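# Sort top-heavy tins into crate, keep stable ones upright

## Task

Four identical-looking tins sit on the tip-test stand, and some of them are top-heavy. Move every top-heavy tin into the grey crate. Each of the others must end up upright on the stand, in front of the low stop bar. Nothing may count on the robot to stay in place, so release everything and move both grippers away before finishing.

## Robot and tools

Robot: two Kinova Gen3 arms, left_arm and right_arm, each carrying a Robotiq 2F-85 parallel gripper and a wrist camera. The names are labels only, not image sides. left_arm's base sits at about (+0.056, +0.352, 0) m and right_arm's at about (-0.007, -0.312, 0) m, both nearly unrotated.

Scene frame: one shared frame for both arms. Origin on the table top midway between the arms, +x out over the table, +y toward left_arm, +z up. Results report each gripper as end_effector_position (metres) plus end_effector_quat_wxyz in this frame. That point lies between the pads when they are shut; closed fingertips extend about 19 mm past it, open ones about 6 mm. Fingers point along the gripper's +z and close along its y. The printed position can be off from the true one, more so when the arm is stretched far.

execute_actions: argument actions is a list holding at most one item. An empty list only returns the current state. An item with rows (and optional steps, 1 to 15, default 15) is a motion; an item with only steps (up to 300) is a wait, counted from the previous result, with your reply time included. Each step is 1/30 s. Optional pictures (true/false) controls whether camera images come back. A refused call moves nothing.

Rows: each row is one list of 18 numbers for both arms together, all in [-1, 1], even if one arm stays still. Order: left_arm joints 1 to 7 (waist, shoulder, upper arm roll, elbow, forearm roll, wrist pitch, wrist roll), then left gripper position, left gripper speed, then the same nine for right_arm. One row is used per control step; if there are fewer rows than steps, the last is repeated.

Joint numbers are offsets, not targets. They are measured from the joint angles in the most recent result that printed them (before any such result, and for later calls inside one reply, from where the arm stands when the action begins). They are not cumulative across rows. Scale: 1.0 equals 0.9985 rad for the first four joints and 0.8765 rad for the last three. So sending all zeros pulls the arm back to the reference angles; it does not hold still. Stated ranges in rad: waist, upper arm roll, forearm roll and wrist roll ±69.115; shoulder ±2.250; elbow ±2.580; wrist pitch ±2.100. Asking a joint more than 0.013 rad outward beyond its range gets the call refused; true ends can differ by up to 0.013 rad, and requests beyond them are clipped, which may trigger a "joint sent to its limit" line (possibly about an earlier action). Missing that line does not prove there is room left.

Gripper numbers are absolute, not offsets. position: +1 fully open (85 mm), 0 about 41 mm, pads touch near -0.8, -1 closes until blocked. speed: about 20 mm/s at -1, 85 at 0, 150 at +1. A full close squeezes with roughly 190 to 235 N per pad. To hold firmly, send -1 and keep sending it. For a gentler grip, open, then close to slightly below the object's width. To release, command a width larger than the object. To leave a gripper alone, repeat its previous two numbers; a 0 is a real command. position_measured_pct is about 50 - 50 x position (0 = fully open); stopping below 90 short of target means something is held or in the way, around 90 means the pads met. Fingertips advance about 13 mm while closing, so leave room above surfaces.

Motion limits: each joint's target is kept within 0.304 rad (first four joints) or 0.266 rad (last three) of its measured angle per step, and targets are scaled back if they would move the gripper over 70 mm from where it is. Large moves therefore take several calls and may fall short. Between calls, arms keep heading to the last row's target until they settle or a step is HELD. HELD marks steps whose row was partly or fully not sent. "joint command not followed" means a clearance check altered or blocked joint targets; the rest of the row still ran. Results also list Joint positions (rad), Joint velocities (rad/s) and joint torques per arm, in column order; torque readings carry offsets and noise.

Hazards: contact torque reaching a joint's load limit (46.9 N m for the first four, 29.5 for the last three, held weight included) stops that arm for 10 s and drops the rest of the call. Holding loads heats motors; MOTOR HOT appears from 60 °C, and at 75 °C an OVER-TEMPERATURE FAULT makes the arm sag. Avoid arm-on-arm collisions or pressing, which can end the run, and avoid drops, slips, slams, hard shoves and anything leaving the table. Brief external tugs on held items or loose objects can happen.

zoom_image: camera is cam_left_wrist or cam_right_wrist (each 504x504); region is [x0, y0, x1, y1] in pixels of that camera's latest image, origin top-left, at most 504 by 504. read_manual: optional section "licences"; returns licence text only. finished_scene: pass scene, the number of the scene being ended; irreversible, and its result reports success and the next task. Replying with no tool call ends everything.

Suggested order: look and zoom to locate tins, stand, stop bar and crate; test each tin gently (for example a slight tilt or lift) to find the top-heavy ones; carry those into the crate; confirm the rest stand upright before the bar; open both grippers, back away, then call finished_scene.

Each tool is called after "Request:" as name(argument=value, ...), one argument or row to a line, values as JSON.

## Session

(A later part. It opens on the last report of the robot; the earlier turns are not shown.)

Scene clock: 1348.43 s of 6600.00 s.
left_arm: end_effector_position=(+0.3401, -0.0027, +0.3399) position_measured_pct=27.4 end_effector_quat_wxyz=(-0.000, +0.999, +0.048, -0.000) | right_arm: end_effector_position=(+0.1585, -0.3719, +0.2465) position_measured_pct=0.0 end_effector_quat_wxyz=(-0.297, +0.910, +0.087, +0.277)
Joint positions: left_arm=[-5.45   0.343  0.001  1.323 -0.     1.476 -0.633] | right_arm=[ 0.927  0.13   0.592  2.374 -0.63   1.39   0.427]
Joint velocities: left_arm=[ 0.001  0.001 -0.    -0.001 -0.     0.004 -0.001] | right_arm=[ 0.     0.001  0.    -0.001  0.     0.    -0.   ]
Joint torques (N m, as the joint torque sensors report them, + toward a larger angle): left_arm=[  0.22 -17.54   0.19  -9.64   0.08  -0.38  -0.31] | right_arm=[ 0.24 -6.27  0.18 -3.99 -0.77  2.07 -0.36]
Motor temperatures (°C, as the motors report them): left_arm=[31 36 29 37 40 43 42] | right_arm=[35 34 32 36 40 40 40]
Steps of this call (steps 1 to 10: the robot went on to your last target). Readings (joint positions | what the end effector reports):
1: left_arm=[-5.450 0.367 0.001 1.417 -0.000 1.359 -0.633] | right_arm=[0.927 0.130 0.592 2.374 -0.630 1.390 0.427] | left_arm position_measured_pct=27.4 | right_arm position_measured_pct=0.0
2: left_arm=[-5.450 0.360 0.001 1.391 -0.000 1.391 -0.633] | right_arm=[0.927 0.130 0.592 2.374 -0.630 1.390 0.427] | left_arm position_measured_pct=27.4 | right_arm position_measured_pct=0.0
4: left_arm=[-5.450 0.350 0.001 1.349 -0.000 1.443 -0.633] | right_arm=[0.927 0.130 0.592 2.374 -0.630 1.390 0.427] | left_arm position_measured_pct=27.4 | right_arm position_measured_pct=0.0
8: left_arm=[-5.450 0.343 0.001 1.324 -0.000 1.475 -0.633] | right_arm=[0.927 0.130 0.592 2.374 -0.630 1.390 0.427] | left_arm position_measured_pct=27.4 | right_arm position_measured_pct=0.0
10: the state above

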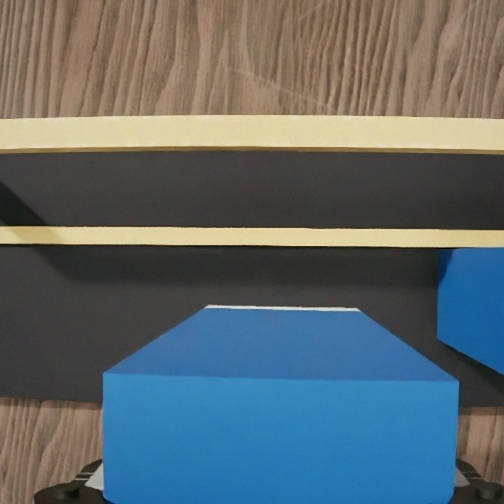

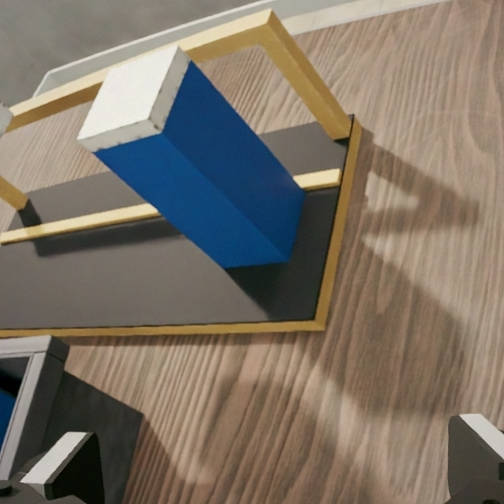

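Request:
execute_actions(
  actions=[
    {"rows":[[0.0317,-0.0088,0,0.0115,0,-0.0031,0.0381,-1,-0.3,0,0,0,0,0,0,0,1,0],[0.0633,-0.0176,0,0.023,0,-0.0062,0.0762,-1,-0.3,0,0,0,0,0,0,0,1,0],[0.095,-0.0264,0,0.0346,0,-0.0094,0.1143,-1,-0.3,0,0,0,0,0,0,0,1,0],[0.1266,-0.0352,0,0.0461,0,-0.0125,0.1524,-1,-0.3,0,0,0,0,0,0,0,1,0],[0.1583,-0.044,0,0.0576,0,-0.0156,0.1905,-1,-0.3,0,0,0,0,0,0,0,1,0],[0.19,-0.0528,0,0.0691,0,-0.0187,0.2286,-1,-0.3,0,0,0,0,0,0,0,1,0],[0.2216,-0.0616,0,0.0806,0,-0.0218,0.2667,-1,-0.3,0,0,0,0,0,0,0,1,0],[0.2533,-0.0704,0,0.0922,0,-0.025,0.3048,-1,-0.3,0,0,0,0,0,0,0,1,0],[0.2849,-0.0792,0,0.1037,0,-0.0281,0.3429,-1,-0.3,0,0,0,0,0,0,0,1,0],[0.3166,-0.088,0,0.1152,0,-0.0312,0.381,-1,-0.3,0,0,0,0,0,0,0,1,0],[0.3483,-0.0968,0,0.1267,0,-0.0343,0.4191,-1,-0.3,0,0,0,0,0,0,0,1,0],[0.3799,-0.1056,0,0.1382,0,-0.0374,0.4572,-1,-0.3,0,0,0,0,0,0,0,1,0],[0.4116,-0.1144,0,0.1498,0,-0.0406,0.4953,-1,-0.3,0,0,0,0,0,0,0,1,0],[0.4432,-0.1232,0,0.1613,0,-0.0437,0.5334,-1,-0.3,0,0,0,0,0,0,0,1,0],[0.4749,-0.132,0,0.1728,0,-0.0468,0.5715,-1,-0.3,0,0,0,0,0,0,0,1,0]],"steps":15},
  ],
  pictures=false,
)

Request:
execute_actions(
  actions=[
    {"rows":[[0.1583,-0.044,0,0.0576,0,-0.0156,0.1905,-1,-0.3,0,0,0,0,0,0,0,1,0],[0.19,-0.0528,0,0.0691,0,-0.0187,0.2286,-1,-0.3,0,0,0,0,0,0,0,1,0],[0.2216,-0.0616,0,0.0806,0,-0.0218,0.2667,-1,-0.3,0,0,0,0,0,0,0,1,0],[0.2533,-0.0704,0,0.0922,0,-0.025,0.3048,-1,-0.3,0,0,0,0,0,0,0,1,0],[0.2849,-0.0792,0,0.1037,0,-0.0281,0.3429,-1,-0.3,0,0,0,0,0,0,0,1,0],[0.3166,-0.088,0,0.1152,0,-0.0312,0.381,-1,-0.3,0,0,0,0,0,0,0,1,0],[0.3483,-0.0968,0,0.1267,0,-0.0343,0.4191,-1,-0.3,0,0,0,0,0,0,0,1,0],[0.3799,-0.1056,0,0.1382,0,-0.0374,0.4572,-1,-0.3,0,0,0,0,0,0,0,1,0],[0.4116,-0.1144,0,0.1498,0,-0.0406,0.4953,-1,-0.3,0,0,0,0,0,0,0,1,0],[0.4432,-0.1232,0,0.1613,0,-0.0437,0.5334,-1,-0.3,0,0,0,0,0,0,0,1,0],[0.459,-0.1276,0,0.167,0,-0.0452,0.5525,-1,-0.3,0,0,0,0,0,0,0,1,0]],"steps":15},
  ],
  pictures=false,
)

Request:
execute_actions(
  actions=[
    {"steps":6},
  ],
)

Scene clock: 1358.73 s of 6600.00 s.
left_arm: end_effector_position=(+0.1927, -0.0414, +0.3424) position_measured_pct=27.4 end_effector_quat_wxyz=(+0.000, +0.998, +0.057, -0.000) | right_arm: end_effector_position=(+0.1585, -0.3719, +0.2465) position_measured_pct=0.0 end_effector_quat_wxyz=(-0.297, +0.910, +0.087, +0.277)
Joint positions: left_arm=[-5.115  0.25   0.001  1.445  0.     1.447 -0.281] | right_arm=[ 0.927  0.13   0.592  2.374 -0.63   1.39   0.427]
Joint velocities: left_arm=[ 0.89  -0.247  0.001  0.328  0.001 -0.078  0.947] | right_arm=[-0.001 -0.001 -0.     0.001 -0.    -0.001  0.002]
Joint torques (N m, as the joint torque sensors report them, + toward a larger angle): left_arm=[ -0.03 -15.94   0.3   -9.3   -0.09   0.13  -0.38] | right_arm=[ 0.56 -5.91  0.14 -4.11 -0.71  2.04 -0.01]
Motor temperatures (°C, as the motors report them): left_arm=[31 36 29 37 40 43 42] | right_arm=[35 34 32 36 40 40 40]
Steps of this call (steps 1 to 30: the robot went on to your last target; steps 31 to 100: nothing new was sent; then 6.47 s passed at rest; steps 101 to 115: all 15 steps of this action). Readings (joint positions | what the end effector reports):
101: left_arm=[-5.449 0.343 0.000 1.324 -0.000 1.476 -0.633] | right_arm=[0.927 0.130 0.592 2.374 -0.630 1.390 0.427] | left_arm position_measured_pct=27.4 | right_arm position_measured_pct=0.0
102: left_arm=[-5.443 0.341 -0.001 1.325 -0.001 1.475 -0.628] | right_arm=[0.927 0.130 0.592 2.374 -0.630 1.390 0.427] | left_arm position_measured_pct=27.4 | right_arm position_measured_pct=0.0
104: left_arm=[-5.415 0.333 -0.002 1.335 -0.002 1.473 -0.602] | right_arm=[0.927 0.130 0.592 2.374 -0.630 1.390 0.427] | left_arm position_measured_pct=27.4 | right_arm position_measured_pct=0.0
108: left_arm=[-5.316 0.306 -0.000 1.370 -0.000 1.464 -0.497] | right_arm=[0.927 0.130 0.592 2.374 -0.630 1.390 0.427] | left_arm position_measured_pct=27.4 | right_arm position_measured_pct=0.0
115: the state above

Scene clock: 1359.23 s of 6600.00 s.
left_arm: end_effector_position=(+0.0176, -0.0116, +0.3399) position_measured_pct=27.4 end_effector_quat_wxyz=(-0.001, +0.998, +0.070, -0.001) | right_arm: end_effector_position=(+0.1585, -0.3719, +0.2465) position_measured_pct=0.0 end_effector_quat_wxyz=(-0.297, +0.910, +0.087, +0.277)
Joint positions: left_arm=[-4.687  0.131  0.003  1.602  0.001  1.41   0.176] | right_arm=[ 0.927  0.13   0.592  2.374 -0.63   1.39   0.427]
Joint velocities: left_arm=[ 0.435 -0.124  0.007  0.176  0.003 -0.037  0.511] | right_arm=[-0.     0.001 -0.    -0.    -0.     0.001 -0.   ]
Joint torques (N m, as the joint torque sensors report them, + toward a larger angle): left_arm=[ -2.17 -12.08  -1.1   -9.74  -0.89  -0.51  -0.34] | right_arm=[ 0.36 -5.98 -0.02 -3.54 -0.75  2.14 -0.1 ]
Motor temperatures (°C, as the motors report them): left_arm=[31 36 29 37 40 43 42] | right_arm=[35 34 32 36 40 40 40]
Steps of this call (steps 1 to 15: all 15 steps of this action). Readings (joint positions | what the end effector reports):
1: left_arm=[-5.085 0.242 0.001 1.456 0.000 1.444 -0.249] | right_arm=[0.927 0.130 0.592 2.374 -0.630 1.390 0.427] | left_arm position_measured_pct=27.4 | right_arm position_measured_pct=0.0
2: left_arm=[-5.055 0.234 0.001 1.466 0.000 1.441 -0.218] | right_arm=[0.927 0.130 0.592 2.374 -0.630 1.390 0.427] | left_arm position_measured_pct=27.4 | right_arm position_measured_pct=0.0
4: left_arm=[-4.996 0.217 0.001 1.488 0.000 1.436 -0.155] | right_arm=[0.927 0.130 0.592 2.374 -0.630 1.390 0.427] | left_arm position_measured_pct=27.4 | right_arm position_measured_pct=0.0
8: left_arm=[-4.874 0.183 0.001 1.532 0.000 1.426 -0.027] | right_arm=[0.927 0.130 0.592 2.374 -0.630 1.390 0.427] | left_arm position_measured_pct=27.4 | right_arm position_measured_pct=0.0
15: the state above

Scene clock: 1359.43 s of 6600.00 s.
left_arm: end_effector_position=(+0.0093, -0.0074, +0.3396) position_measured_pct=27.4 end_effector_quat_wxyz=(-0.000, +0.997, +0.072, -0.000) | right_arm: end_effector_position=(+0.1585, -0.3719, +0.2465) position_measured_pct=0.0 end_effector_quat_wxyz=(-0.297, +0.910, +0.087, +0.277)
Joint positions: left_arm=[-4.661  0.124  0.001  1.611  0.     1.407  0.204] | right_arm=[ 0.927  0.13   0.592  2.374 -0.63   1.39   0.427]
Joint velocities: left_arm=[ 0.037 -0.011 -0.005 -0.001 -0.001 -0.003  0.002] | right_arm=[ 0.001 -0.    -0.     0.    -0.     0.    -0.001]
Joint torques (N m, as the joint torque sensors report them, + toward a larger angle): left_arm=[  0.57 -12.16   0.42  -9.4    0.1   -0.33  -0.21] | right_arm=[ 0.66 -5.86  0.25 -4.14 -0.83  1.91 -0.26]
Motor temperatures (°C, as the motors report them): left_arm=[31 36 29 37 40 43 42] | right_arm=[35 34 32 36 40 40 40]
Steps of this call (steps 1 to 6: the robot went on to your last target). Readings (joint positions | what the end effector reports):
1: left_arm=[-4.675 0.128 0.003 1.606 0.001 1.409 0.190] | right_arm=[0.927 0.130 0.592 2.374 -0.630 1.390 0.427] | left_arm position_measured_pct=27.4 | right_arm position_measured_pct=0.0
2: left_arm=[-4.668 0.126 0.003 1.609 0.001 1.408 0.199] | right_arm=[0.927 0.130 0.592 2.374 -0.630 1.390 0.427] | left_arm position_measured_pct=27.4 | right_arm position_measured_pct=0.0
4: left_arm=[-4.664 0.125 0.002 1.611 0.001 1.407 0.203] | right_arm=[0.927 0.130 0.592 2.374 -0.630 1.390 0.427] | left_arm position_measured_pct=27.4 | right_arm position_measured_pct=0.0
6: the state above

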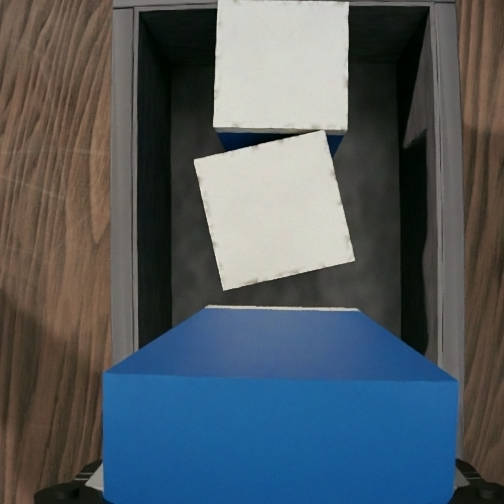

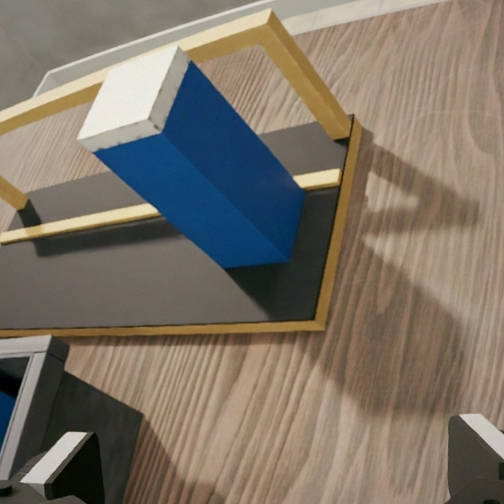

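Request:
zoom_image(
  camera="cam_left_wrist",
  region=[384, 340, 504, 504],
)

Request:
zoom_image(
  camera="cam_left_wrist",
  region=[0, 300, 200, 504],
)

Region (384, 340, 504, 504) of cam_left_wrist's 504x504 image, scaled by 3.073; it fills the left 369 columns of this view, and the rest is white.

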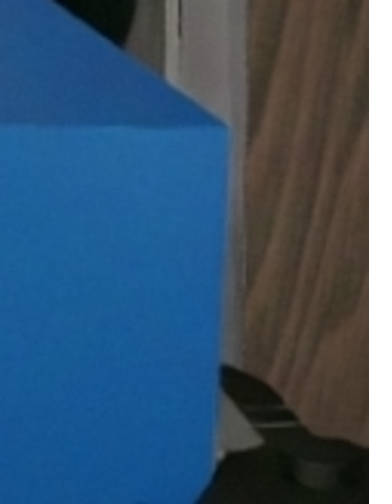

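Region (0, 300, 200, 504) of cam_left_wrist's 504x504 image, scaled by 2.471; it fills the left 494 columns of this view, and the rest is white.

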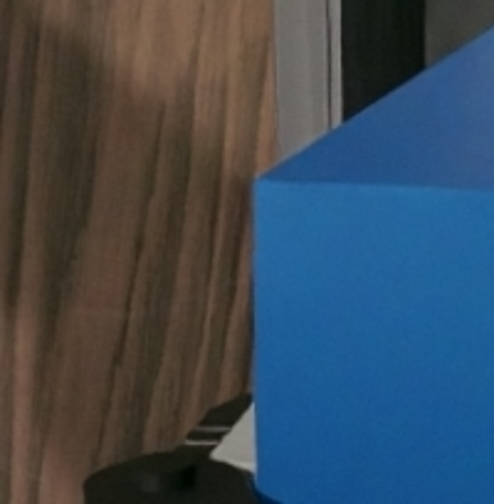

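Request:
execute_actions(
  actions=[
    {"rows":[[0.0096,0.0227,-0.001,0.1028,0,-0.1434,0.0068,-1,-0.3,0,0,0,0,0,0,0,1,0]],"steps":15},
  ],
)

Scene clock: 1383.57 s of 6600.00 s.
left_arm: end_effector_position=(+0.0061, -0.0077, +0.3000) position_measured_pct=27.4 end_effector_quat_wxyz=(-0.000, +0.998, +0.071, +0.000) | right_arm: end_effector_position=(+0.1585, -0.3719, +0.2465) position_measured_pct=0.0 end_effector_quat_wxyz=(-0.297, +0.910, +0.087, +0.277)
Joint positions: left_arm=[-4.651  0.146 -0.     1.714  0.     1.281  0.209] | right_arm=[ 0.927  0.13   0.592  2.374 -0.63   1.39   0.427]
Joint velocities: left_arm=[ 0.     0.    -0.001  0.    -0.001 -0.    -0.001] | right_arm=[-0.001  0.002  0.     0.001  0.     0.     0.001]
Joint torques (N m, as the joint torque sensors report them, + toward a larger angle): left_arm=[  0.37 -13.13   0.53  -9.11  -0.07  -0.26  -0.03] | right_arm=[ 0.22 -6.06  0.38 -3.85 -0.73  2.14 -0.09]
Motor temperatures (°C, as the motors report them): left_arm=[31 36 29 37 40 43 42] | right_arm=[35 34 32 36 40 40 40]
Steps of this call (steps 1 to 30: the robot went on to your last target; steps 31 to 100: nothing new was sent; then 20.30 s passed at rest; steps 101 to 115: all 15 steps of this action). Readings (joint positions | what the end effector reports):
101: left_arm=[-4.656 0.123 0.001 1.612 0.000 1.406 0.204] | right_arm=[0.927 0.130 0.592 2.374 -0.630 1.390 0.427] | left_arm position_measured_pct=27.4 | right_arm position_measured_pct=0.0
102: left_arm=[-4.656 0.124 0.001 1.616 -0.000 1.401 0.204] | right_arm=[0.927 0.130 0.592 2.374 -0.630 1.390 0.427] | left_arm position_measured_pct=27.4 | right_arm position_measured_pct=0.0
104: left_arm=[-4.655 0.130 0.000 1.641 -0.000 1.370 0.205] | right_arm=[0.927 0.130 0.592 2.374 -0.630 1.390 0.427] | left_arm position_measured_pct=27.4 | right_arm position_measured_pct=0.0
108: left_arm=[-4.652 0.145 -0.000 1.707 0.000 1.290 0.209] | right_arm=[0.927 0.130 0.592 2.374 -0.630 1.390 0.427] | left_arm position_measured_pct=27.4 | right_arm position_measured_pct=0.0
115: the state above

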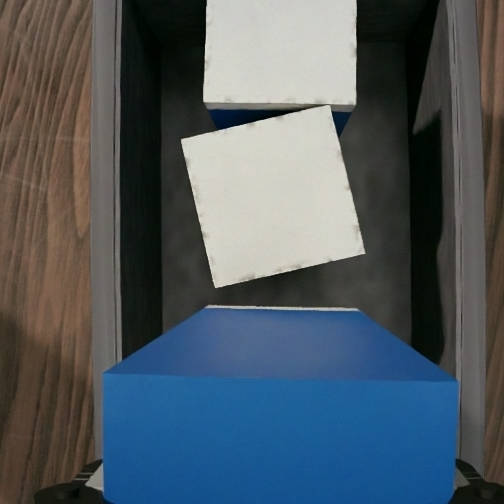

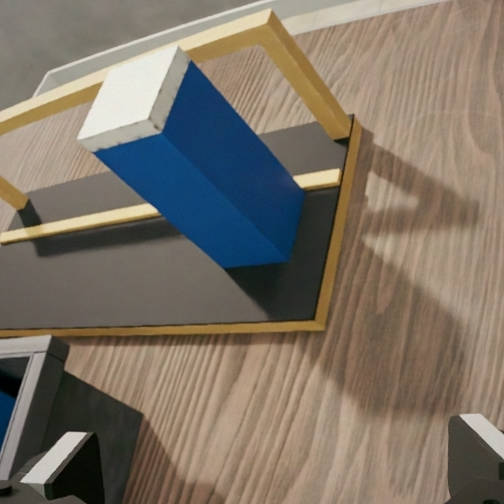

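Request:
execute_actions(
  actions=[
    {"rows":[[0,0.0089,0,0.0232,0,-0.0365,0,-1,-0.3,0,0,0,0,0,0,0,1,0],[0,0.0178,0,0.0465,0,-0.073,0,-1,-0.3,0,0,0,0,0,0,0,1,0],[0,0.0268,0,0.0697,0,-0.1094,0,-1,-0.3,0,0,0,0,0,0,0,1,0],[0,0.0357,0,0.093,0,-0.1459,0,-1,-0.3,0,0,0,0,0,0,0,1,0],[0,0.0446,0,0.1162,0,-0.1824,0,-1,-0.3,0,0,0,0,0,0,0,1,0],[0,0.0573,0,0.1362,0,-0.2196,0,-1,-0.3,0,0,0,0,0,0,0,1,0],[0,0.0699,0,0.1562,0,-0.2568,0,-1,-0.3,0,0,0,0,0,0,0,1,0],[0,0.0826,0,0.1761,0,-0.294,0,-1,-0.3,0,0,0,0,0,0,0,1,0],[0,0.0952,0,0.1961,0,-0.3312,0,-1,-0.3,0,0,0,0,0,0,0,1,0],[0,0.1079,0,0.2161,0,-0.3684,0,-1,-0.3,0,0,0,0,0,0,0,1,0],[0,0.1199,0,0.2286,0,-0.3963,0,-1,-0.3,0,0,0,0,0,0,0,1,0],[0,0.1318,0,0.2412,0,-0.4242,0,-1,-0.3,0,0,0,0,0,0,0,1,0],[0,0.1438,0,0.2537,0,-0.4522,0,-1,-0.3,0,0,0,0,0,0,0,1,0],[0,0.1557,0,0.2663,0,-0.4801,0,-1,-0.3,0,0,0,0,0,0,0,1,0],[0,0.1677,0,0.2788,0,-0.508,0,-1,-0.3,0,0,0,0,0,0,0,1,0]],"steps":15},
  ],
  pictures=false,
)

Request:
execute_actions(
  actions=[
    {"steps":10},
  ],
)

Scene clock: 1390.70 s of 6600.00 s.
left_arm: end_effector_position=(+0.0061, -0.0087, +0.1873) position_measured_pct=27.4 end_effector_quat_wxyz=(-0.001, +0.998, +0.071, +0.000) | right_arm: end_effector_position=(+0.1585, -0.3719, +0.2465) position_measured_pct=0.0 end_effector_quat_wxyz=(-0.297, +0.910, +0.087, +0.277)
Joint positions: left_arm=[-4.651  0.276 -0.     1.948  0.     0.919  0.209] | right_arm=[ 0.927  0.13   0.592  2.374 -0.63   1.39   0.427]
Joint velocities: left_arm=[ 0.001  0.387  0.     0.461  0.    -0.854  0.001] | right_arm=[-0.001  0.    -0.     0.001 -0.    -0.    -0.002]
Joint torques (N m, as the joint torque sensors report them, + toward a larger angle): left_arm=[ -0.07 -14.4    0.41  -7.69  -0.22  -0.19  -0.01] | right_arm=[-0.03 -6.53  0.03 -4.44 -0.78  2.05 -0.23]
Motor temperatures (°C, as the motors report them): left_arm=[31 36 29 37 40 43 42] | right_arm=[35 34 32 36 40 40 40]
Steps of this call (steps 1 to 15: the robot went on to your last target; steps 16 to 90: nothing new was sent; then 3.63 s passed at rest; steps 91 to 105: all 15 steps of this action). Readings (joint positions | what the end effector reports):
91: left_arm=[-4.651 0.147 -0.000 1.715 0.000 1.281 0.209] | right_arm=[0.927 0.130 0.592 2.374 -0.630 1.390 0.427] | left_arm position_measured_pct=27.4 | right_arm position_measured_pct=0.0
92: left_arm=[-4.651 0.149 -0.000 1.719 0.000 1.274 0.209] | right_arm=[0.927 0.130 0.592 2.374 -0.630 1.390 0.427] | left_arm position_measured_pct=27.4 | right_arm position_measured_pct=0.0
94: left_arm=[-4.651 0.159 -0.000 1.743 0.000 1.240 0.209] | right_arm=[0.927 0.130 0.592 2.374 -0.630 1.390 0.427] | left_arm position_measured_pct=27.4 | right_arm position_measured_pct=0.0
98: left_arm=[-4.651 0.191 -0.000 1.818 0.000 1.134 0.209] | right_arm=[0.927 0.130 0.592 2.374 -0.630 1.390 0.427] | left_arm position_measured_pct=27.4 | right_arm position_measured_pct=0.0
105: the state above

Scene clock: 1391.03 s of 6600.00 s.
left_arm: end_effector_position=(+0.0061, -0.0080, +0.1632) position_measured_pct=27.4 end_effector_quat_wxyz=(+0.000, +0.998, +0.071, -0.000) | right_arm: end_effector_position=(+0.1585, -0.3719, +0.2465) position_measured_pct=0.0 end_effector_quat_wxyz=(-0.297, +0.910, +0.087, +0.277)
Joint positions: left_arm=[-4.651  0.313 -0.     1.992  0.     0.836  0.209] | right_arm=[ 0.927  0.13   0.592  2.374 -0.63   1.39   0.427]
Joint velocities: left_arm=[ 0.     0.009  0.001  0.001  0.    -0.002 -0.   ] | right_arm=[ 0.001  0.     0.    -0.001 -0.    -0.     0.002]
Joint torques (N m, as the joint torque sensors report them, + toward a larger angle): left_arm=[  0.12 -14.09   0.47  -6.71  -0.16  -0.2   -0.3 ] | right_arm=[-0.15 -6.17  0.32 -4.   -0.67  1.89 -0.26]
Motor temperatures (°C, as the motors report them): left_arm=[31 36 29 37 40 43 42] | right_arm=[35 34 32 36 40 40 40]
Steps of this call (steps 1 to 10: the robot went on to your last target). Readings (joint positions | what the end effector reports):
1: left_arm=[-4.651 0.288 -0.000 1.963 0.000 0.891 0.209] | right_arm=[0.927 0.130 0.592 2.374 -0.630 1.390 0.427] | left_arm position_measured_pct=27.4 | right_arm position_measured_pct=0.0
2: left_arm=[-4.651 0.299 -0.000 1.976 0.000 0.868 0.209] | right_arm=[0.927 0.130 0.592 2.374 -0.630 1.390 0.427] | left_arm position_measured_pct=27.4 | right_arm position_measured_pct=0.0
4: left_arm=[-4.651 0.309 -0.000 1.990 0.000 0.842 0.209] | right_arm=[0.927 0.130 0.592 2.374 -0.630 1.390 0.427] | left_arm position_measured_pct=27.4 | right_arm position_measured_pct=0.0
8: left_arm=[-4.651 0.312 -0.000 1.992 0.000 0.836 0.209] | right_arm=[0.927 0.130 0.592 2.374 -0.630 1.390 0.427] | left_arm position_measured_pct=27.4 | right_arm position_measured_pct=0.0
10: the state above

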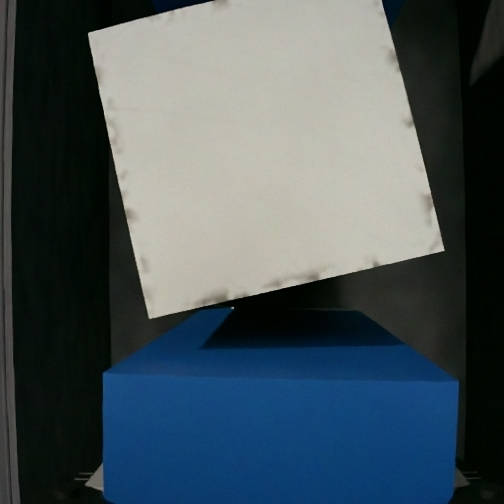

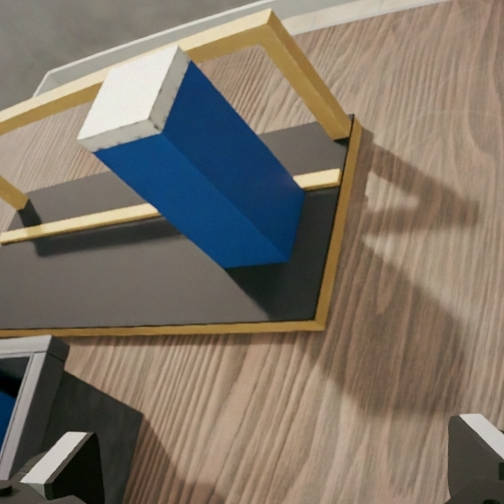

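Request:
execute_actions(
  actions=[
    {"rows":[[0,0.0167,0,0.0139,0,-0.0349,0,-1,-0.3,0,0,0,0,0,0,0,1,0]],"steps":12},
  ],
  pictures=false,
)

Scene clock: 1395.90 s of 6600.00 s.
left_arm: end_effector_position=(+0.0061, -0.0081, +0.1540) position_measured_pct=27.4 end_effector_quat_wxyz=(+0.000, +0.998, +0.071, -0.000) | right_arm: end_effector_position=(+0.1585, -0.3719, +0.2465) position_measured_pct=0.0 end_effector_quat_wxyz=(-0.297, +0.910, +0.087, +0.277)
Joint positions: left_arm=[-4.651  0.329 -0.     2.006  0.     0.806  0.209] | right_arm=[ 0.927  0.13   0.592  2.374 -0.63   1.39   0.427]
Joint velocities: left_arm=[-0.001  0.002  0.001 -0.001 -0.    -0.     0.001] | right_arm=[ 0.    -0.002  0.     0.001  0.     0.001 -0.001]
Joint torques (N m, as the joint torque sensors report them, + toward a larger angle): left_arm=[  0.02 -14.48   0.52  -6.68  -0.18  -0.22  -0.05] | right_arm=[ 0.04 -6.42  0.06 -4.01 -0.69  2.13 -0.03]
Motor temperatures (°C, as the motors report them): left_arm=[31 36 29 37 40 43 42] | right_arm=[35 34 32 36 40 40 40]
Steps of this call (steps 1 to 30: the robot went on to your last target; steps 31 to 100: nothing new was sent; then 1.13 s passed at rest; steps 101 to 112: all 12 steps of this action). Readings (joint positions | what the end effector reports):
101: left_arm=[-4.651 0.315 -0.000 1.993 0.000 0.835 0.209] | right_arm=[0.927 0.130 0.592 2.374 -0.630 1.390 0.427] | left_arm position_measured_pct=27.4 | right_arm position_measured_pct=0.0
102: left_arm=[-4.651 0.320 -0.000 1.996 0.000 0.827 0.209] | right_arm=[0.927 0.130 0.592 2.374 -0.630 1.390 0.427] | left_arm position_measured_pct=27.4 | right_arm position_measured_pct=0.0
104: left_arm=[-4.651 0.328 -0.000 2.004 0.000 0.811 0.209] | right_arm=[0.927 0.130 0.592 2.374 -0.630 1.390 0.427] | left_arm position_measured_pct=27.4 | right_arm position_measured_pct=0.0
108: left_arm=[-4.651 0.329 -0.000 2.006 0.000 0.806 0.209] | right_arm=[0.927 0.130 0.592 2.374 -0.630 1.390 0.427] | left_arm position_measured_pct=27.4 | right_arm position_measured_pct=0.0
112: the state above

Still free at z = 0.154. Lowering another 4 mm.

Request:
execute_actions(
  actions=[
    {"rows":[[0,0.0073,0,0.006,0,-0.0152,0,-1,-0.3,0,0,0,0,0,0,0,1,0]],"steps":10},
  ],
  pictures=false,
)

Scene clock: 1397.30 s of 6600.00 s.
left_arm: end_effector_position=(+0.0061, -0.0082, +0.1501) position_measured_pct=27.4 end_effector_quat_wxyz=(+0.000, +0.998, +0.071, -0.000) | right_arm: end_effector_position=(+0.1585, -0.3719, +0.2465) position_measured_pct=0.0 end_effector_quat_wxyz=(-0.297, +0.910, +0.087, +0.277)
Joint positions: left_arm=[-4.651  0.337 -0.     2.012  0.     0.792  0.209] | right_arm=[ 0.927  0.13   0.592  2.374 -0.63   1.39   0.427]
Joint velocities: left_arm=[0.002 0.002 0.    0.    0.    0.002 0.   ] | right_arm=[-0.001 -0.     0.     0.001  0.     0.    -0.002]
Joint torques (N m, as the joint torque sensors report them, + toward a larger angle): left_arm=[  0.27 -14.5    0.54  -6.81  -0.05  -0.21  -0.3 ] | right_arm=[ 0.15 -6.4   0.47 -4.1  -0.82  2.11  0.  ]
Motor temperatures (°C, as the motors report them): left_arm=[31 36 29 37 40 43 42] | right_arm=[35 34 32 36 40 40 40]
Steps of this call (steps 1 to 15: the robot went on to your last target; steps 16 to 32: nothing new was sent; steps 33 to 42: all 10 steps of this action). Readings (joint positions | what the end effector reports):
33: left_arm=[-4.651 0.331 -0.000 2.007 0.000 0.805 0.209] | right_arm=[0.927 0.130 0.592 2.374 -0.630 1.390 0.427] | left_arm position_measured_pct=27.4 | right_arm position_measured_pct=0.0
34: left_arm=[-4.651 0.333 -0.000 2.008 0.000 0.800 0.209] | right_arm=[0.927 0.130 0.592 2.374 -0.630 1.390 0.427] | left_arm position_measured_pct=27.4 | right_arm position_measured_pct=0.0
36: left_arm=[-4.651 0.336 -0.000 2.011 0.000 0.794 0.209] | right_arm=[0.927 0.130 0.592 2.374 -0.630 1.390 0.427] | left_arm position_measured_pct=27.4 | right_arm position_measured_pct=0.0
40: left_arm=[-4.651 0.336 -0.000 2.012 0.000 0.792 0.209] | right_arm=[0.927 0.130 0.592 2.374 -0.630 1.390 0.427] | left_arm position_measured_pct=27.4 | right_arm position_measured_pct=0.0
42: the state above

Request:
execute_actions(
  actions=[
    {"rows":[[0,0.0055,0,0.0045,0,-0.0114,0,-1,-0.3,0,0,0,0,0,0,0,1,0]],"steps":10},
  ],
  pictures=false,
)

Scene clock: 1398.47 s of 6600.00 s.
left_arm: end_effector_position=(+0.0061, -0.0082, +0.1471) position_measured_pct=27.4 end_effector_quat_wxyz=(+0.000, +0.998, +0.071, -0.000) | right_arm: end_effector_position=(+0.1585, -0.3719, +0.2465) position_measured_pct=0.0 end_effector_quat_wxyz=(-0.297, +0.910, +0.087, +0.277)
Joint positions: left_arm=[-4.651  0.342 -0.     2.017  0.     0.782  0.209] | right_arm=[ 0.927  0.13   0.592  2.374 -0.63   1.39   0.427]
Joint velocities: left_arm=[-0.     0.001 -0.001 -0.001  0.     0.001 -0.001] | right_arm=[ 0.     0.001 -0.    -0.    -0.     0.    -0.001]
Joint torques (N m, as the joint torque sensors report them, + toward a larger angle): left_arm=[  0.09 -14.57   0.54  -6.59  -0.28  -0.07  -0.21] | right_arm=[ 0.41 -6.8   0.52 -4.3  -0.71  2.04  0.07]
Motor temperatures (°C, as the motors report them): left_arm=[31 36 29 37 40 43 42] | right_arm=[35 34 32 36 40 40 40]
Steps of this call (steps 1 to 15: the robot went on to your last target; steps 16 to 25: nothing new was sent; steps 26 to 35: all 10 steps of this action). Readings (joint positions | what the end effector reports):
26: left_arm=[-4.651 0.338 -0.000 2.013 0.000 0.791 0.209] | right_arm=[0.927 0.130 0.592 2.374 -0.630 1.390 0.427] | left_arm position_measured_pct=27.4 | right_arm position_measured_pct=0.0
27: left_arm=[-4.651 0.340 -0.000 2.014 0.000 0.788 0.209] | right_arm=[0.927 0.130 0.592 2.374 -0.630 1.390 0.427] | left_arm position_measured_pct=27.4 | right_arm position_measured_pct=0.0
29: left_arm=[-4.651 0.341 -0.000 2.016 0.000 0.784 0.209] | right_arm=[0.927 0.130 0.592 2.374 -0.630 1.390 0.427] | left_arm position_measured_pct=27.4 | right_arm position_measured_pct=0.0
33: left_arm=[-4.651 0.342 -0.000 2.017 0.000 0.782 0.209] | right_arm=[0.927 0.130 0.592 2.374 -0.630 1.390 0.427] | left_arm position_measured_pct=27.4 | right_arm position_measured_pct=0.0
35: the state above

Request:
execute_actions(
  actions=[
    {"rows":[[0,0.0055,0,0.0045,0,-0.0114,0,-1,-0.3,0,0,0,0,0,0,0,1,0]],"steps":10},
  ],
  pictures=false,
)

Scene clock: 1401.63 s of 6600.00 s.
left_arm: end_effector_position=(+0.0061, -0.0081, +0.1442) position_measured_pct=27.4 end_effector_quat_wxyz=(+0.000, +0.998, +0.071, -0.000) | right_arm: end_effector_position=(+0.1585, -0.3719, +0.2465) position_measured_pct=0.0 end_effector_quat_wxyz=(-0.297, +0.910, +0.087, +0.277)
Joint positions: left_arm=[-4.651  0.347 -0.     2.021  0.     0.772  0.209] | right_arm=[ 0.927  0.13   0.592  2.374 -0.63   1.39   0.427]
Joint velocities: left_arm=[-0.001  0.001 -0.     0.001  0.    -0.     0.002] | right_arm=[-0.001  0.001 -0.     0.001 -0.    -0.    -0.001]
Joint torques (N m, as the joint torque sensors report them, + toward a larger angle): left_arm=[  0.01 -14.43   0.93  -6.53  -0.2   -0.27  -0.23] | right_arm=[ 0.   -6.35  0.27 -4.41 -0.68  2.17  0.1 ]
Motor temperatures (°C, as the motors report them): left_arm=[31 36 29 37 40 43 42] | right_arm=[35 34 32 36 40 40 40]
Steps of this call (steps 1 to 15: the robot went on to your last target; steps 16 to 85: nothing new was sent; steps 86 to 95: all 10 steps of this action). Readings (joint positions | what the end effector reports):
86: left_arm=[-4.651 0.343 -0.000 2.017 0.000 0.781 0.209] | right_arm=[0.927 0.130 0.592 2.374 -0.630 1.390 0.427] | left_arm position_measured_pct=27.4 | right_arm position_measured_pct=0.0
87: left_arm=[-4.651 0.345 -0.000 2.018 0.000 0.778 0.209] | right_arm=[0.927 0.130 0.592 2.374 -0.630 1.390 0.427] | left_arm position_measured_pct=27.4 | right_arm position_measured_pct=0.0
89: left_arm=[-4.651 0.347 -0.000 2.021 0.000 0.774 0.209] | right_arm=[0.927 0.130 0.592 2.374 -0.630 1.390 0.427] | left_arm position_measured_pct=27.4 | right_arm position_measured_pct=0.0
93: left_arm=[-4.651 0.347 -0.000 2.021 0.000 0.772 0.209] | right_arm=[0.927 0.130 0.592 2.374 -0.630 1.390 0.427] | left_arm position_measured_pct=27.4 | right_arm position_measured_pct=0.0
95: the state above

Request:
execute_actions(
  actions=[
    {"rows":[[0,0.0056,0,0.0044,0,-0.0114,0,-1,-0.3,0,0,0,0,0,0,0,1,0]],"steps":10},
  ],
  pictures=false,
)

Scene clock: 1403.17 s of 6600.00 s.
left_arm: end_effector_position=(+0.0061, -0.0081, +0.1412) position_measured_pct=27.4 end_effector_quat_wxyz=(+0.001, +0.998, +0.071, -0.000) | right_arm: end_effector_position=(+0.1585, -0.3719, +0.2465) position_measured_pct=0.0 end_effector_quat_wxyz=(-0.297, +0.910, +0.087, +0.277)
Joint positions: left_arm=[-4.651  0.353 -0.     2.025  0.     0.762  0.209] | right_arm=[ 0.927  0.13   0.592  2.374 -0.63   1.39   0.427]
Joint velocities: left_arm=[ 0.     0.001 -0.001 -0.002 -0.     0.     0.001] | right_arm=[ 0.     0.     0.     0.002 -0.     0.     0.001]
Joint torques (N m, as the joint torque sensors report them, + toward a larger angle): left_arm=[  0.22 -14.35   0.64  -6.48  -0.21  -0.19  -0.43] | right_arm=[ 0.29 -6.25  0.01 -4.23 -0.73  2.09 -0.13]
Motor temperatures (°C, as the motors report them): left_arm=[31 36 29 37 40 43 42] | right_arm=[35 34 32 36 40 40 40]
Steps of this call (steps 1 to 15: the robot went on to your last target; steps 16 to 36: nothing new was sent; steps 37 to 46: all 10 steps of this action). Readings (joint positions | what the end effector reports):
37: left_arm=[-4.651 0.348 -0.000 2.021 0.000 0.771 0.209] | right_arm=[0.927 0.130 0.592 2.374 -0.630 1.390 0.427] | left_arm position_measured_pct=27.4 | right_arm position_measured_pct=0.0
38: left_arm=[-4.651 0.351 -0.000 2.023 0.000 0.768 0.209] | right_arm=[0.927 0.130 0.592 2.374 -0.630 1.390 0.427] | left_arm position_measured_pct=27.4 | right_arm position_measured_pct=0.0
40: left_arm=[-4.651 0.352 -0.000 2.025 0.000 0.764 0.209] | right_arm=[0.927 0.130 0.592 2.374 -0.630 1.390 0.427] | left_arm position_measured_pct=27.4 | right_arm position_measured_pct=0.0
44: left_arm=[-4.651 0.353 -0.000 2.025 0.000 0.762 0.209] | right_arm=[0.927 0.130 0.592 2.374 -0.630 1.390 0.427] | left_arm position_measured_pct=27.4 | right_arm position_measured_pct=0.0
46: the state above

Request:
execute_actions(
  actions=[
    {"rows":[[0,0.0046,0,0.0037,0,-0.0095,0,-1,-0.3,0,0,0,0,0,0,0,1,0]],"steps":10},
  ],
)

Scene clock: 1405.13 s of 6600.00 s.
left_arm: end_effector_position=(+0.0061, -0.0081, +0.1408) position_measured_pct=27.4 end_effector_quat_wxyz=(+0.002, +0.998, +0.071, -0.000) | right_arm: end_effector_position=(+0.1585, -0.3719, +0.2465) position_measured_pct=0.0 end_effector_quat_wxyz=(-0.297, +0.910, +0.087, +0.277)
Joint positions: left_arm=[-4.651  0.352 -0.     2.028  0.     0.758  0.209] | right_arm=[ 0.927  0.13   0.592  2.374 -0.63   1.39   0.427]
Joint velocities: left_arm=[ 0.001 -0.    -0.    -0.001  0.    -0.    -0.001] | right_arm=[-0.    -0.     0.     0.    -0.    -0.    -0.002]
Joint torques (N m, as the joint torque sensors report them, + toward a larger angle): left_arm=[-0.09 -9.25  0.56 -5.3  -0.37 -2.33  0.06] | right_arm=[ 0.07 -6.15  0.06 -3.98 -0.72  2.14 -0.19]
Motor temperatures (°C, as the motors report them): left_arm=[31 36 29 37 40 43 42] | right_arm=[35 34 32 36 40 40 40]
Steps of this call (steps 1 to 15: the robot went on to your last target; steps 16 to 49: nothing new was sent; steps 50 to 59: all 10 steps of this action). Readings (joint positions | what the end effector reports):
50: left_arm=[-4.651 0.354 -0.000 2.026 0.000 0.761 0.209] | right_arm=[0.927 0.130 0.592 2.374 -0.630 1.390 0.427] | left_arm position_measured_pct=27.4 | right_arm position_measured_pct=0.0
51: left_arm=[-4.651 0.354 -0.000 2.026 0.000 0.760 0.209] | right_arm=[0.927 0.130 0.592 2.374 -0.630 1.390 0.427] | left_arm position_measured_pct=27.4 | right_arm position_measured_pct=0.0
53: left_arm=[-4.651 0.353 -0.000 2.027 0.000 0.759 0.209] | right_arm=[0.927 0.130 0.592 2.374 -0.630 1.390 0.427] | left_arm position_measured_pct=27.4 | right_arm position_measured_pct=0.0
57: left_arm=[-4.651 0.352 -0.000 2.028 0.000 0.758 0.209] | right_arm=[0.927 0.130 0.592 2.374 -0.630 1.390 0.427] | left_arm position_measured_pct=27.4 | right_arm position_measured_pct=0.0
59: the state above

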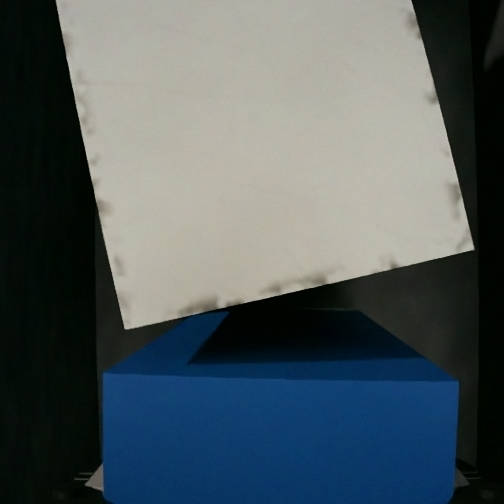

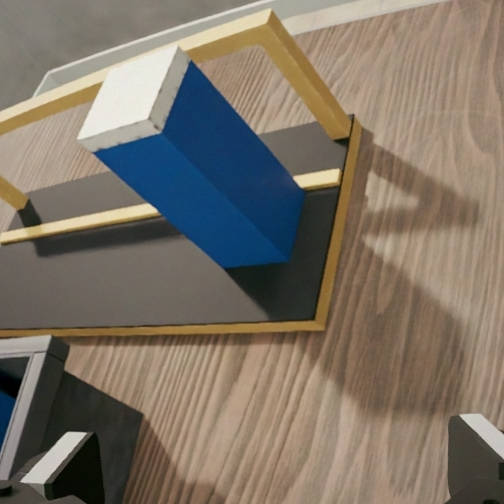

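Request:
execute_actions(
  actions=[
    {"rows":[[0,0.001,0,-0.003,0,0.0046,0,-1,-0.3,0,0,0,0,0,0,0,1,0],[0,0.001,0,-0.003,0,0.0046,0,-1,-0.3,0,0,0,0,0,0,0,1,0],[0,0.001,0,-0.003,0,0.0046,0,-1,-0.3,0,0,0,0,0,0,0,1,0],[0,0.001,0,-0.003,0,0.0046,0,1,-0.2,0,0,0,0,0,0,0,1,0]],"steps":15},
  ],
)

Scene clock: 1410.00 s of 6600.00 s.
left_arm: end_effector_position=(+0.0061, -0.0083, +0.1412) position_measured_pct=4.0 end_effector_quat_wxyz=(+0.001, +0.998, +0.071, -0.000) | right_arm: end_effector_position=(+0.1585, -0.3719, +0.2465) position_measured_pct=0.0 end_effector_quat_wxyz=(-0.297, +0.910, +0.087, +0.277)
Joint positions: left_arm=[-4.651  0.353 -0.     2.025  0.     0.762  0.209] | right_arm=[ 0.927  0.13   0.592  2.374 -0.63   1.39   0.427]
Joint velocities: left_arm=[-0.     0.001  0.001  0.001 -0.     0.001  0.   ] | right_arm=[-0.    -0.001 -0.    -0.001  0.    -0.     0.001]
Joint torques (N m, as the joint torque sensors report them, + toward a larger angle): left_arm=[  0.19 -13.45   0.67  -5.74  -0.15  -0.31  -0.07] | right_arm=[ 0.32 -6.15  0.24 -4.03 -0.79  2.02 -0.32]
Motor temperatures (°C, as the motors report them): left_arm=[31 36 29 37 40 43 42] | right_arm=[35 34 32 36 40 40 40]
Steps of this call (steps 1 to 15: the robot went on to your last target; steps 16 to 90: nothing new was sent; then 1.37 s passed at rest; steps 91 to 105: all 15 steps of this action). Readings (joint positions | what the end effector reports):
91: left_arm=[-4.651 0.352 -0.000 2.028 0.000 0.759 0.209] | right_arm=[0.927 0.130 0.592 2.374 -0.630 1.390 0.427] | left_arm position_measured_pct=27.4 | right_arm position_measured_pct=0.0
92: left_arm=[-4.651 0.351 -0.000 2.027 0.000 0.760 0.209] | right_arm=[0.927 0.130 0.592 2.374 -0.630 1.390 0.427] | left_arm position_measured_pct=27.4 | right_arm position_measured_pct=0.0
94: left_arm=[-4.651 0.352 -0.000 2.026 0.000 0.761 0.209] | right_arm=[0.927 0.130 0.592 2.374 -0.630 1.390 0.427] | left_arm position_measured_pct=27.4 | right_arm position_measured_pct=0.0
98: left_arm=[-4.651 0.353 -0.000 2.025 0.000 0.762 0.209] | right_arm=[0.927 0.130 0.592 2.374 -0.630 1.390 0.427] | left_arm position_measured_pct=21.4 | right_arm position_measured_pct=0.0
105: the state above

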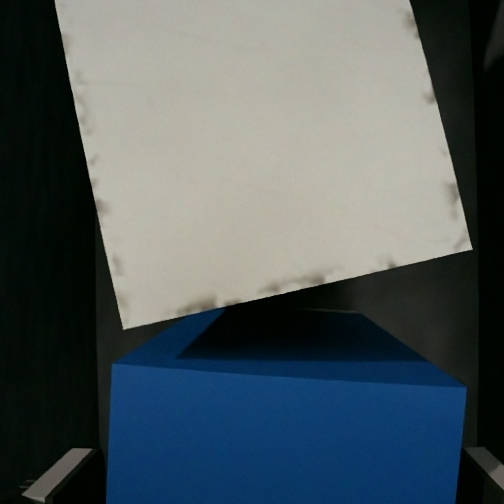

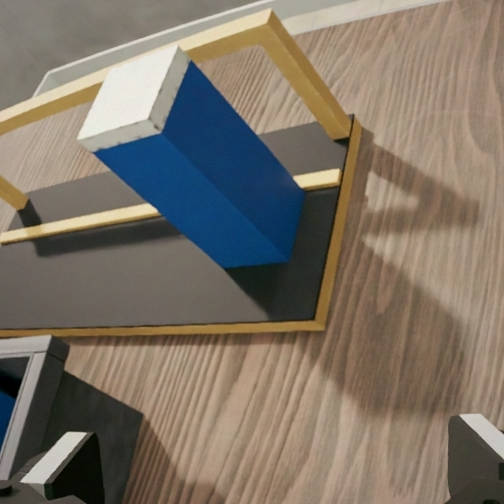

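Request:
execute_actions(
  actions=[],
)

Scene clock: 1419.30 s of 6600.00 s.
left_arm: end_effector_position=(+0.0061, -0.0083, +0.1411) position_measured_pct=0.0 end_effector_quat_wxyz=(+0.001, +0.998, +0.071, -0.000) | right_arm: end_effector_position=(+0.1585, -0.3719, +0.2465) position_measured_pct=0.0 end_effector_quat_wxyz=(-0.297, +0.910, +0.087, +0.277)
Joint positions: left_arm=[-4.651  0.353 -0.     2.025  0.     0.762  0.209] | right_arm=[ 0.927  0.13   0.592  2.374 -0.63   1.39   0.427]
Joint velocities: left_arm=[ 0.     0.     0.    -0.    -0.    -0.001  0.001] | right_arm=[ 0.001  0.001  0.     0.001 -0.    -0.001  0.001]
Joint torques (N m, as the joint torque sensors report them, + toward a larger angle): left_arm=[  0.27 -13.33   0.38  -5.92  -0.1   -0.01  -0.22] | right_arm=[ 0.14 -6.3   0.28 -4.03 -0.77  2.43 -0.2 ]
Motor temperatures (°C, as the motors report them): left_arm=[31 36 29 37 40 43 42] | right_arm=[35 34 32 36 40 40 40]
Steps of this call (steps 1 to 15: the robot went on to your last target; steps 16 to 90: nothing new was sent; then 6.30 s passed at rest). Readings (joint positions | what the end effector reports):
1: left_arm=[-4.651 0.353 -0.000 2.025 0.000 0.762 0.209] | right_arm=[0.927 0.130 0.592 2.374 -0.630 1.390 0.427] | left_arm position_measured_pct=2.0 | right_arm position_measured_pct=0.0
2: left_arm=[-4.651 0.353 -0.000 2.025 0.000 0.762 0.209] | right_arm=[0.927 0.130 0.592 2.374 -0.630 1.390 0.427] | left_arm position_measured_pct=1.2 | right_arm position_measured_pct=0.0
4: left_arm=[-4.651 0.353 -0.000 2.025 0.000 0.762 0.209] | right_arm=[0.927 0.130 0.592 2.374 -0.630 1.390 0.427] | left_arm position_measured_pct=0.4 | right_arm position_measured_pct=0.0
8: left_arm=[-4.651 0.353 -0.000 2.025 0.000 0.762 0.209] | right_arm=[0.927 0.130 0.592 2.374 -0.630 1.390 0.427] | left_arm position_measured_pct=0.0 | right_arm position_measured_pct=0.0
90: the state above
All arms were judged still, so your last target was given up. Only a new action makes them travel on or press farther. Fingers that are still opening or closing keep moving.

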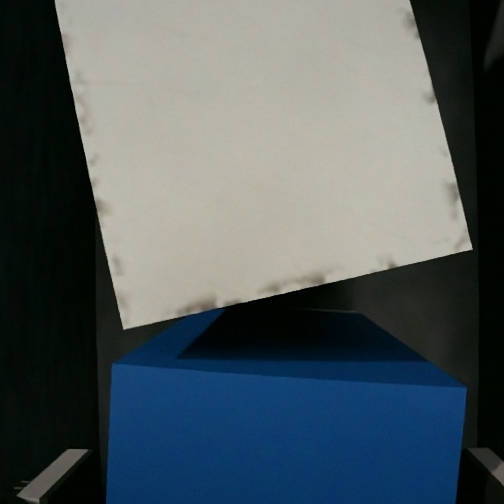

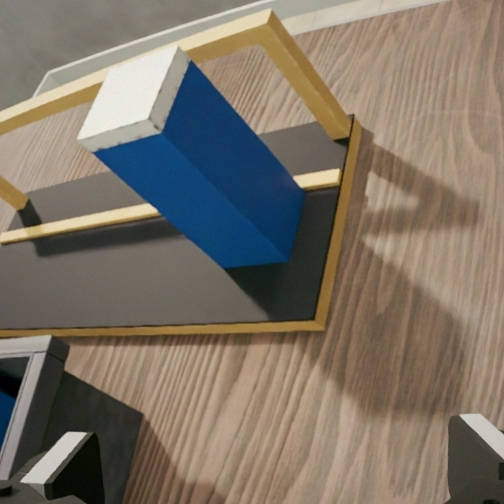

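Request:
execute_actions(
  actions=[
    {"rows":[
[0,-0.020,0,-0.019,0,0.045,0,1,-0.2,0,0,0,0,0,0,0,1,0],
[0,-0.040,0,-0.038,0,0.090,0,1,-0.2,0,0,0,0,0,0,0,1,0],
[0,-0.060,0,-0.057,0,0.134,0,1,-0.2,0,0,0,0,0,0,0,1,0],
[0,-0.080,0,-0.076,0,0.179,0,1,-0.2,0,0,0,0,0,0,0,1,0],
[0,-0.0994,0,-0.0953,0,0.2237,0,1,-0.2,0,0,0,0,0,0,0,1,0],
[0,-0.112,0,-0.115,0,0.261,0,1,-0.2,0,0,0,0,0,0,0,1,0],
[0,-0.125,0,-0.135,0,0.298,0,1,-0.2,0,0,0,0,0,0,0,1,0],
[0,-0.1375,0,-0.155,0,0.335,0,1,-0.2,0,0,0,0,0,0,0,1,0],
[0,-0.150,0,-0.175,0,0.372,0,1,-0.2,0,0,0,0,0,0,0,1,0],
[0,-0.1627,0,-0.1953,0,0.4097,0,1,-0.2,0,0,0,0,0,0,0,1,0],
[0,-0.1715,0,-0.2186,0,0.446,0,1,-0.2,0,0,0,0,0,0,0,1,0],
[0,-0.180,0,-0.242,0,0.483,0,1,-0.2,0,0,0,0,0,0,0,1,0],
[0,-0.189,0,-0.265,0,0.519,0,1,-0.2,0,0,0,0,0,0,0,1,0],
[0,-0.198,0,-0.289,0,0.556,0,1,-0.2,0,0,0,0,0,0,0,1,0],
[0,-0.2066,0,-0.3119,0,0.5925,0,1,-0.2,0,0,0,0,0,0,0,1,0]
],"steps":15},
  ],
)

Request:
execute_actions(
  actions=[
    {"steps":20},
  ],
)

Scene clock: 1424.77 s of 6600.00 s.
left_arm: end_effector_position=(+0.0060, -0.0093, +0.2629) position_measured_pct=0.0 end_effector_quat_wxyz=(-0.001, +0.998, +0.070, +0.000) | right_arm: end_effector_position=(+0.1585, -0.3720, +0.2465) position_measured_pct=0.0 end_effector_quat_wxyz=(-0.297, +0.910, +0.087, +0.277)
Joint positions: left_arm=[-4.651  0.182 -0.     1.796  0.     1.165  0.209] | right_arm=[ 0.927  0.13   0.592  2.374 -0.63   1.39   0.427]
Joint velocities: left_arm=[-0.002 -0.28  -0.    -0.648 -0.001  0.92  -0.   ] | right_arm=[-0.    -0.001  0.     0.    -0.     0.    -0.001]
Joint torques (N m, as the joint torque sensors report them, + toward a larger angle): left_arm=[  0.36 -12.31   0.47  -7.72  -0.19  -0.01  -0.19] | right_arm=[ 0.4  -6.13  0.11 -4.33 -0.8   2.08 -0.05]
Motor temperatures (°C, as the motors report them): left_arm=[31 36 29 37 40 43 42] | right_arm=[35 34 32 36 40 40 40]
Steps of this call (steps 1 to 90: nothing new was sent; then 1.97 s passed at rest; steps 91 to 105: all 15 steps of this action). Readings (joint positions | what the end effector reports):
91: left_arm=[-4.651 0.352 -0.000 2.025 0.000 0.763 0.209] | right_arm=[0.927 0.130 0.592 2.374 -0.630 1.390 0.427] | left_arm position_measured_pct=0.0 | right_arm position_measured_pct=0.0
92: left_arm=[-4.651 0.347 -0.000 2.021 0.000 0.772 0.209] | right_arm=[0.927 0.130 0.592 2.374 -0.630 1.390 0.427] | left_arm position_measured_pct=0.0 | right_arm position_measured_pct=0.0
94: left_arm=[-4.651 0.322 -0.000 1.999 0.000 0.816 0.209] | right_arm=[0.927 0.130 0.592 2.374 -0.630 1.390 0.427] | left_arm position_measured_pct=0.0 | right_arm position_measured_pct=0.0
98: left_arm=[-4.651 0.262 -0.000 1.934 0.000 0.944 0.209] | right_arm=[0.927 0.130 0.592 2.374 -0.630 1.390 0.427] | left_arm position_measured_pct=0.0 | right_arm position_measured_pct=0.0
105: the state above

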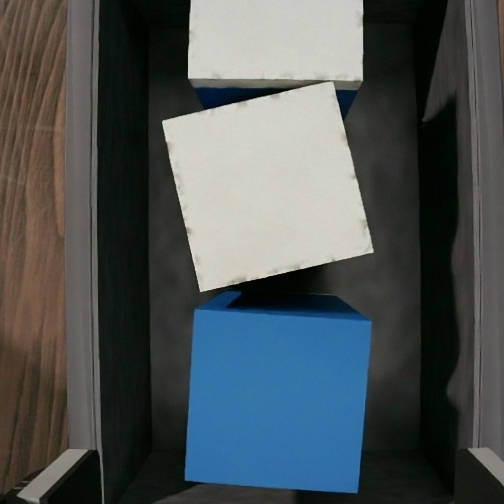

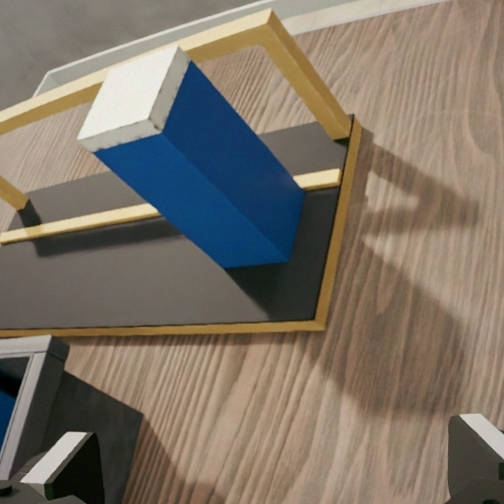

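Scene clock: 1425.43 s of 6600.00 s.
left_arm: end_effector_position=(+0.0061, -0.0078, +0.2999) position_measured_pct=0.0 end_effector_quat_wxyz=(-0.000, +0.998, +0.070, -0.000) | right_arm: end_effector_position=(+0.1585, -0.3720, +0.2465) position_measured_pct=0.0 end_effector_quat_wxyz=(-0.297, +0.910, +0.087, +0.277)
Joint positions: left_arm=[-4.651  0.147 -0.     1.714  0.     1.281  0.209] | right_arm=[ 0.927  0.13   0.592  2.374 -0.63   1.39   0.427]
Joint velocities: left_arm=[ 0.001 -0.     0.     0.001  0.     0.    -0.001] | right_arm=[-0.001  0.001 -0.    -0.     0.     0.001  0.001]
Joint torques (N m, as the joint torque sensors report them, + toward a larger angle): left_arm=[  0.25 -11.72   0.52  -8.44  -0.23  -0.27  -0.14] | right_arm=[ 0.37 -6.36  0.08 -3.93 -0.67  2.12  0.01]
Motor temperatures (°C, as the motors report them): left_arm=[31 36 29 37 40 43 42] | right_arm=[35 34 32 36 40 40 40]
Steps of this call (steps 1 to 20: the robot went on to your last target). Readings (joint positions | what the end effector reports):
1: left_arm=[-4.651 0.173 -0.000 1.774 0.000 1.196 0.209] | right_arm=[0.927 0.130 0.592 2.374 -0.630 1.390 0.427] | left_arm position_measured_pct=0.0 | right_arm position_measured_pct=0.0
2: left_arm=[-4.651 0.165 -0.000 1.755 0.000 1.224 0.209] | right_arm=[0.927 0.130 0.592 2.374 -0.630 1.390 0.427] | left_arm position_measured_pct=0.0 | right_arm position_measured_pct=0.0
4: left_arm=[-4.651 0.153 -0.000 1.726 0.000 1.264 0.209] | right_arm=[0.927 0.130 0.592 2.374 -0.630 1.390 0.427] | left_arm position_measured_pct=0.0 | right_arm position_measured_pct=0.0
8: left_arm=[-4.651 0.148 -0.000 1.714 0.000 1.281 0.209] | right_arm=[0.927 0.130 0.592 2.374 -0.630 1.390 0.427] | left_arm position_measured_pct=0.0 | right_arm position_measured_pct=0.0
20: the state above

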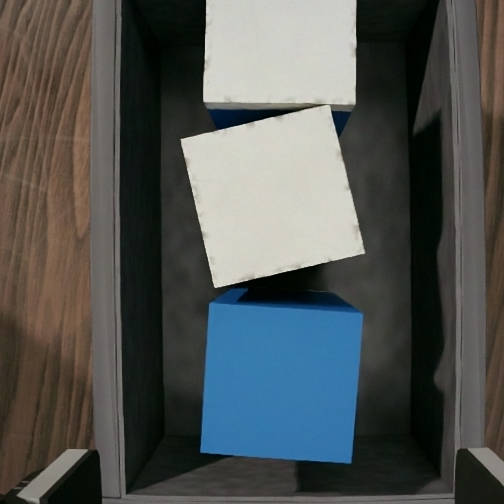

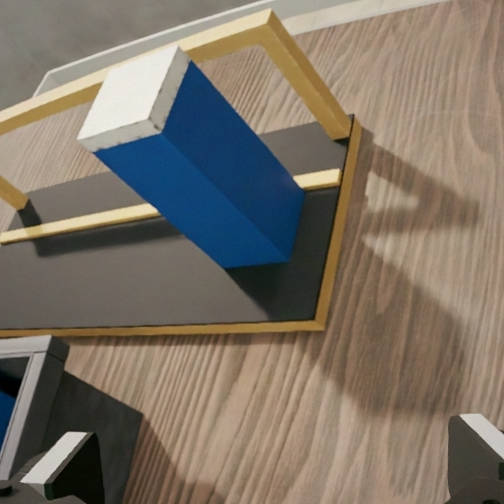

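The three top-heavy tins are standing in the crate. The normal tin is upright on the stand in front of the low bar, and both grippers are open and clear.

Request:
finished_scene(
  scene=2,
)

The scene is finished: the task was done.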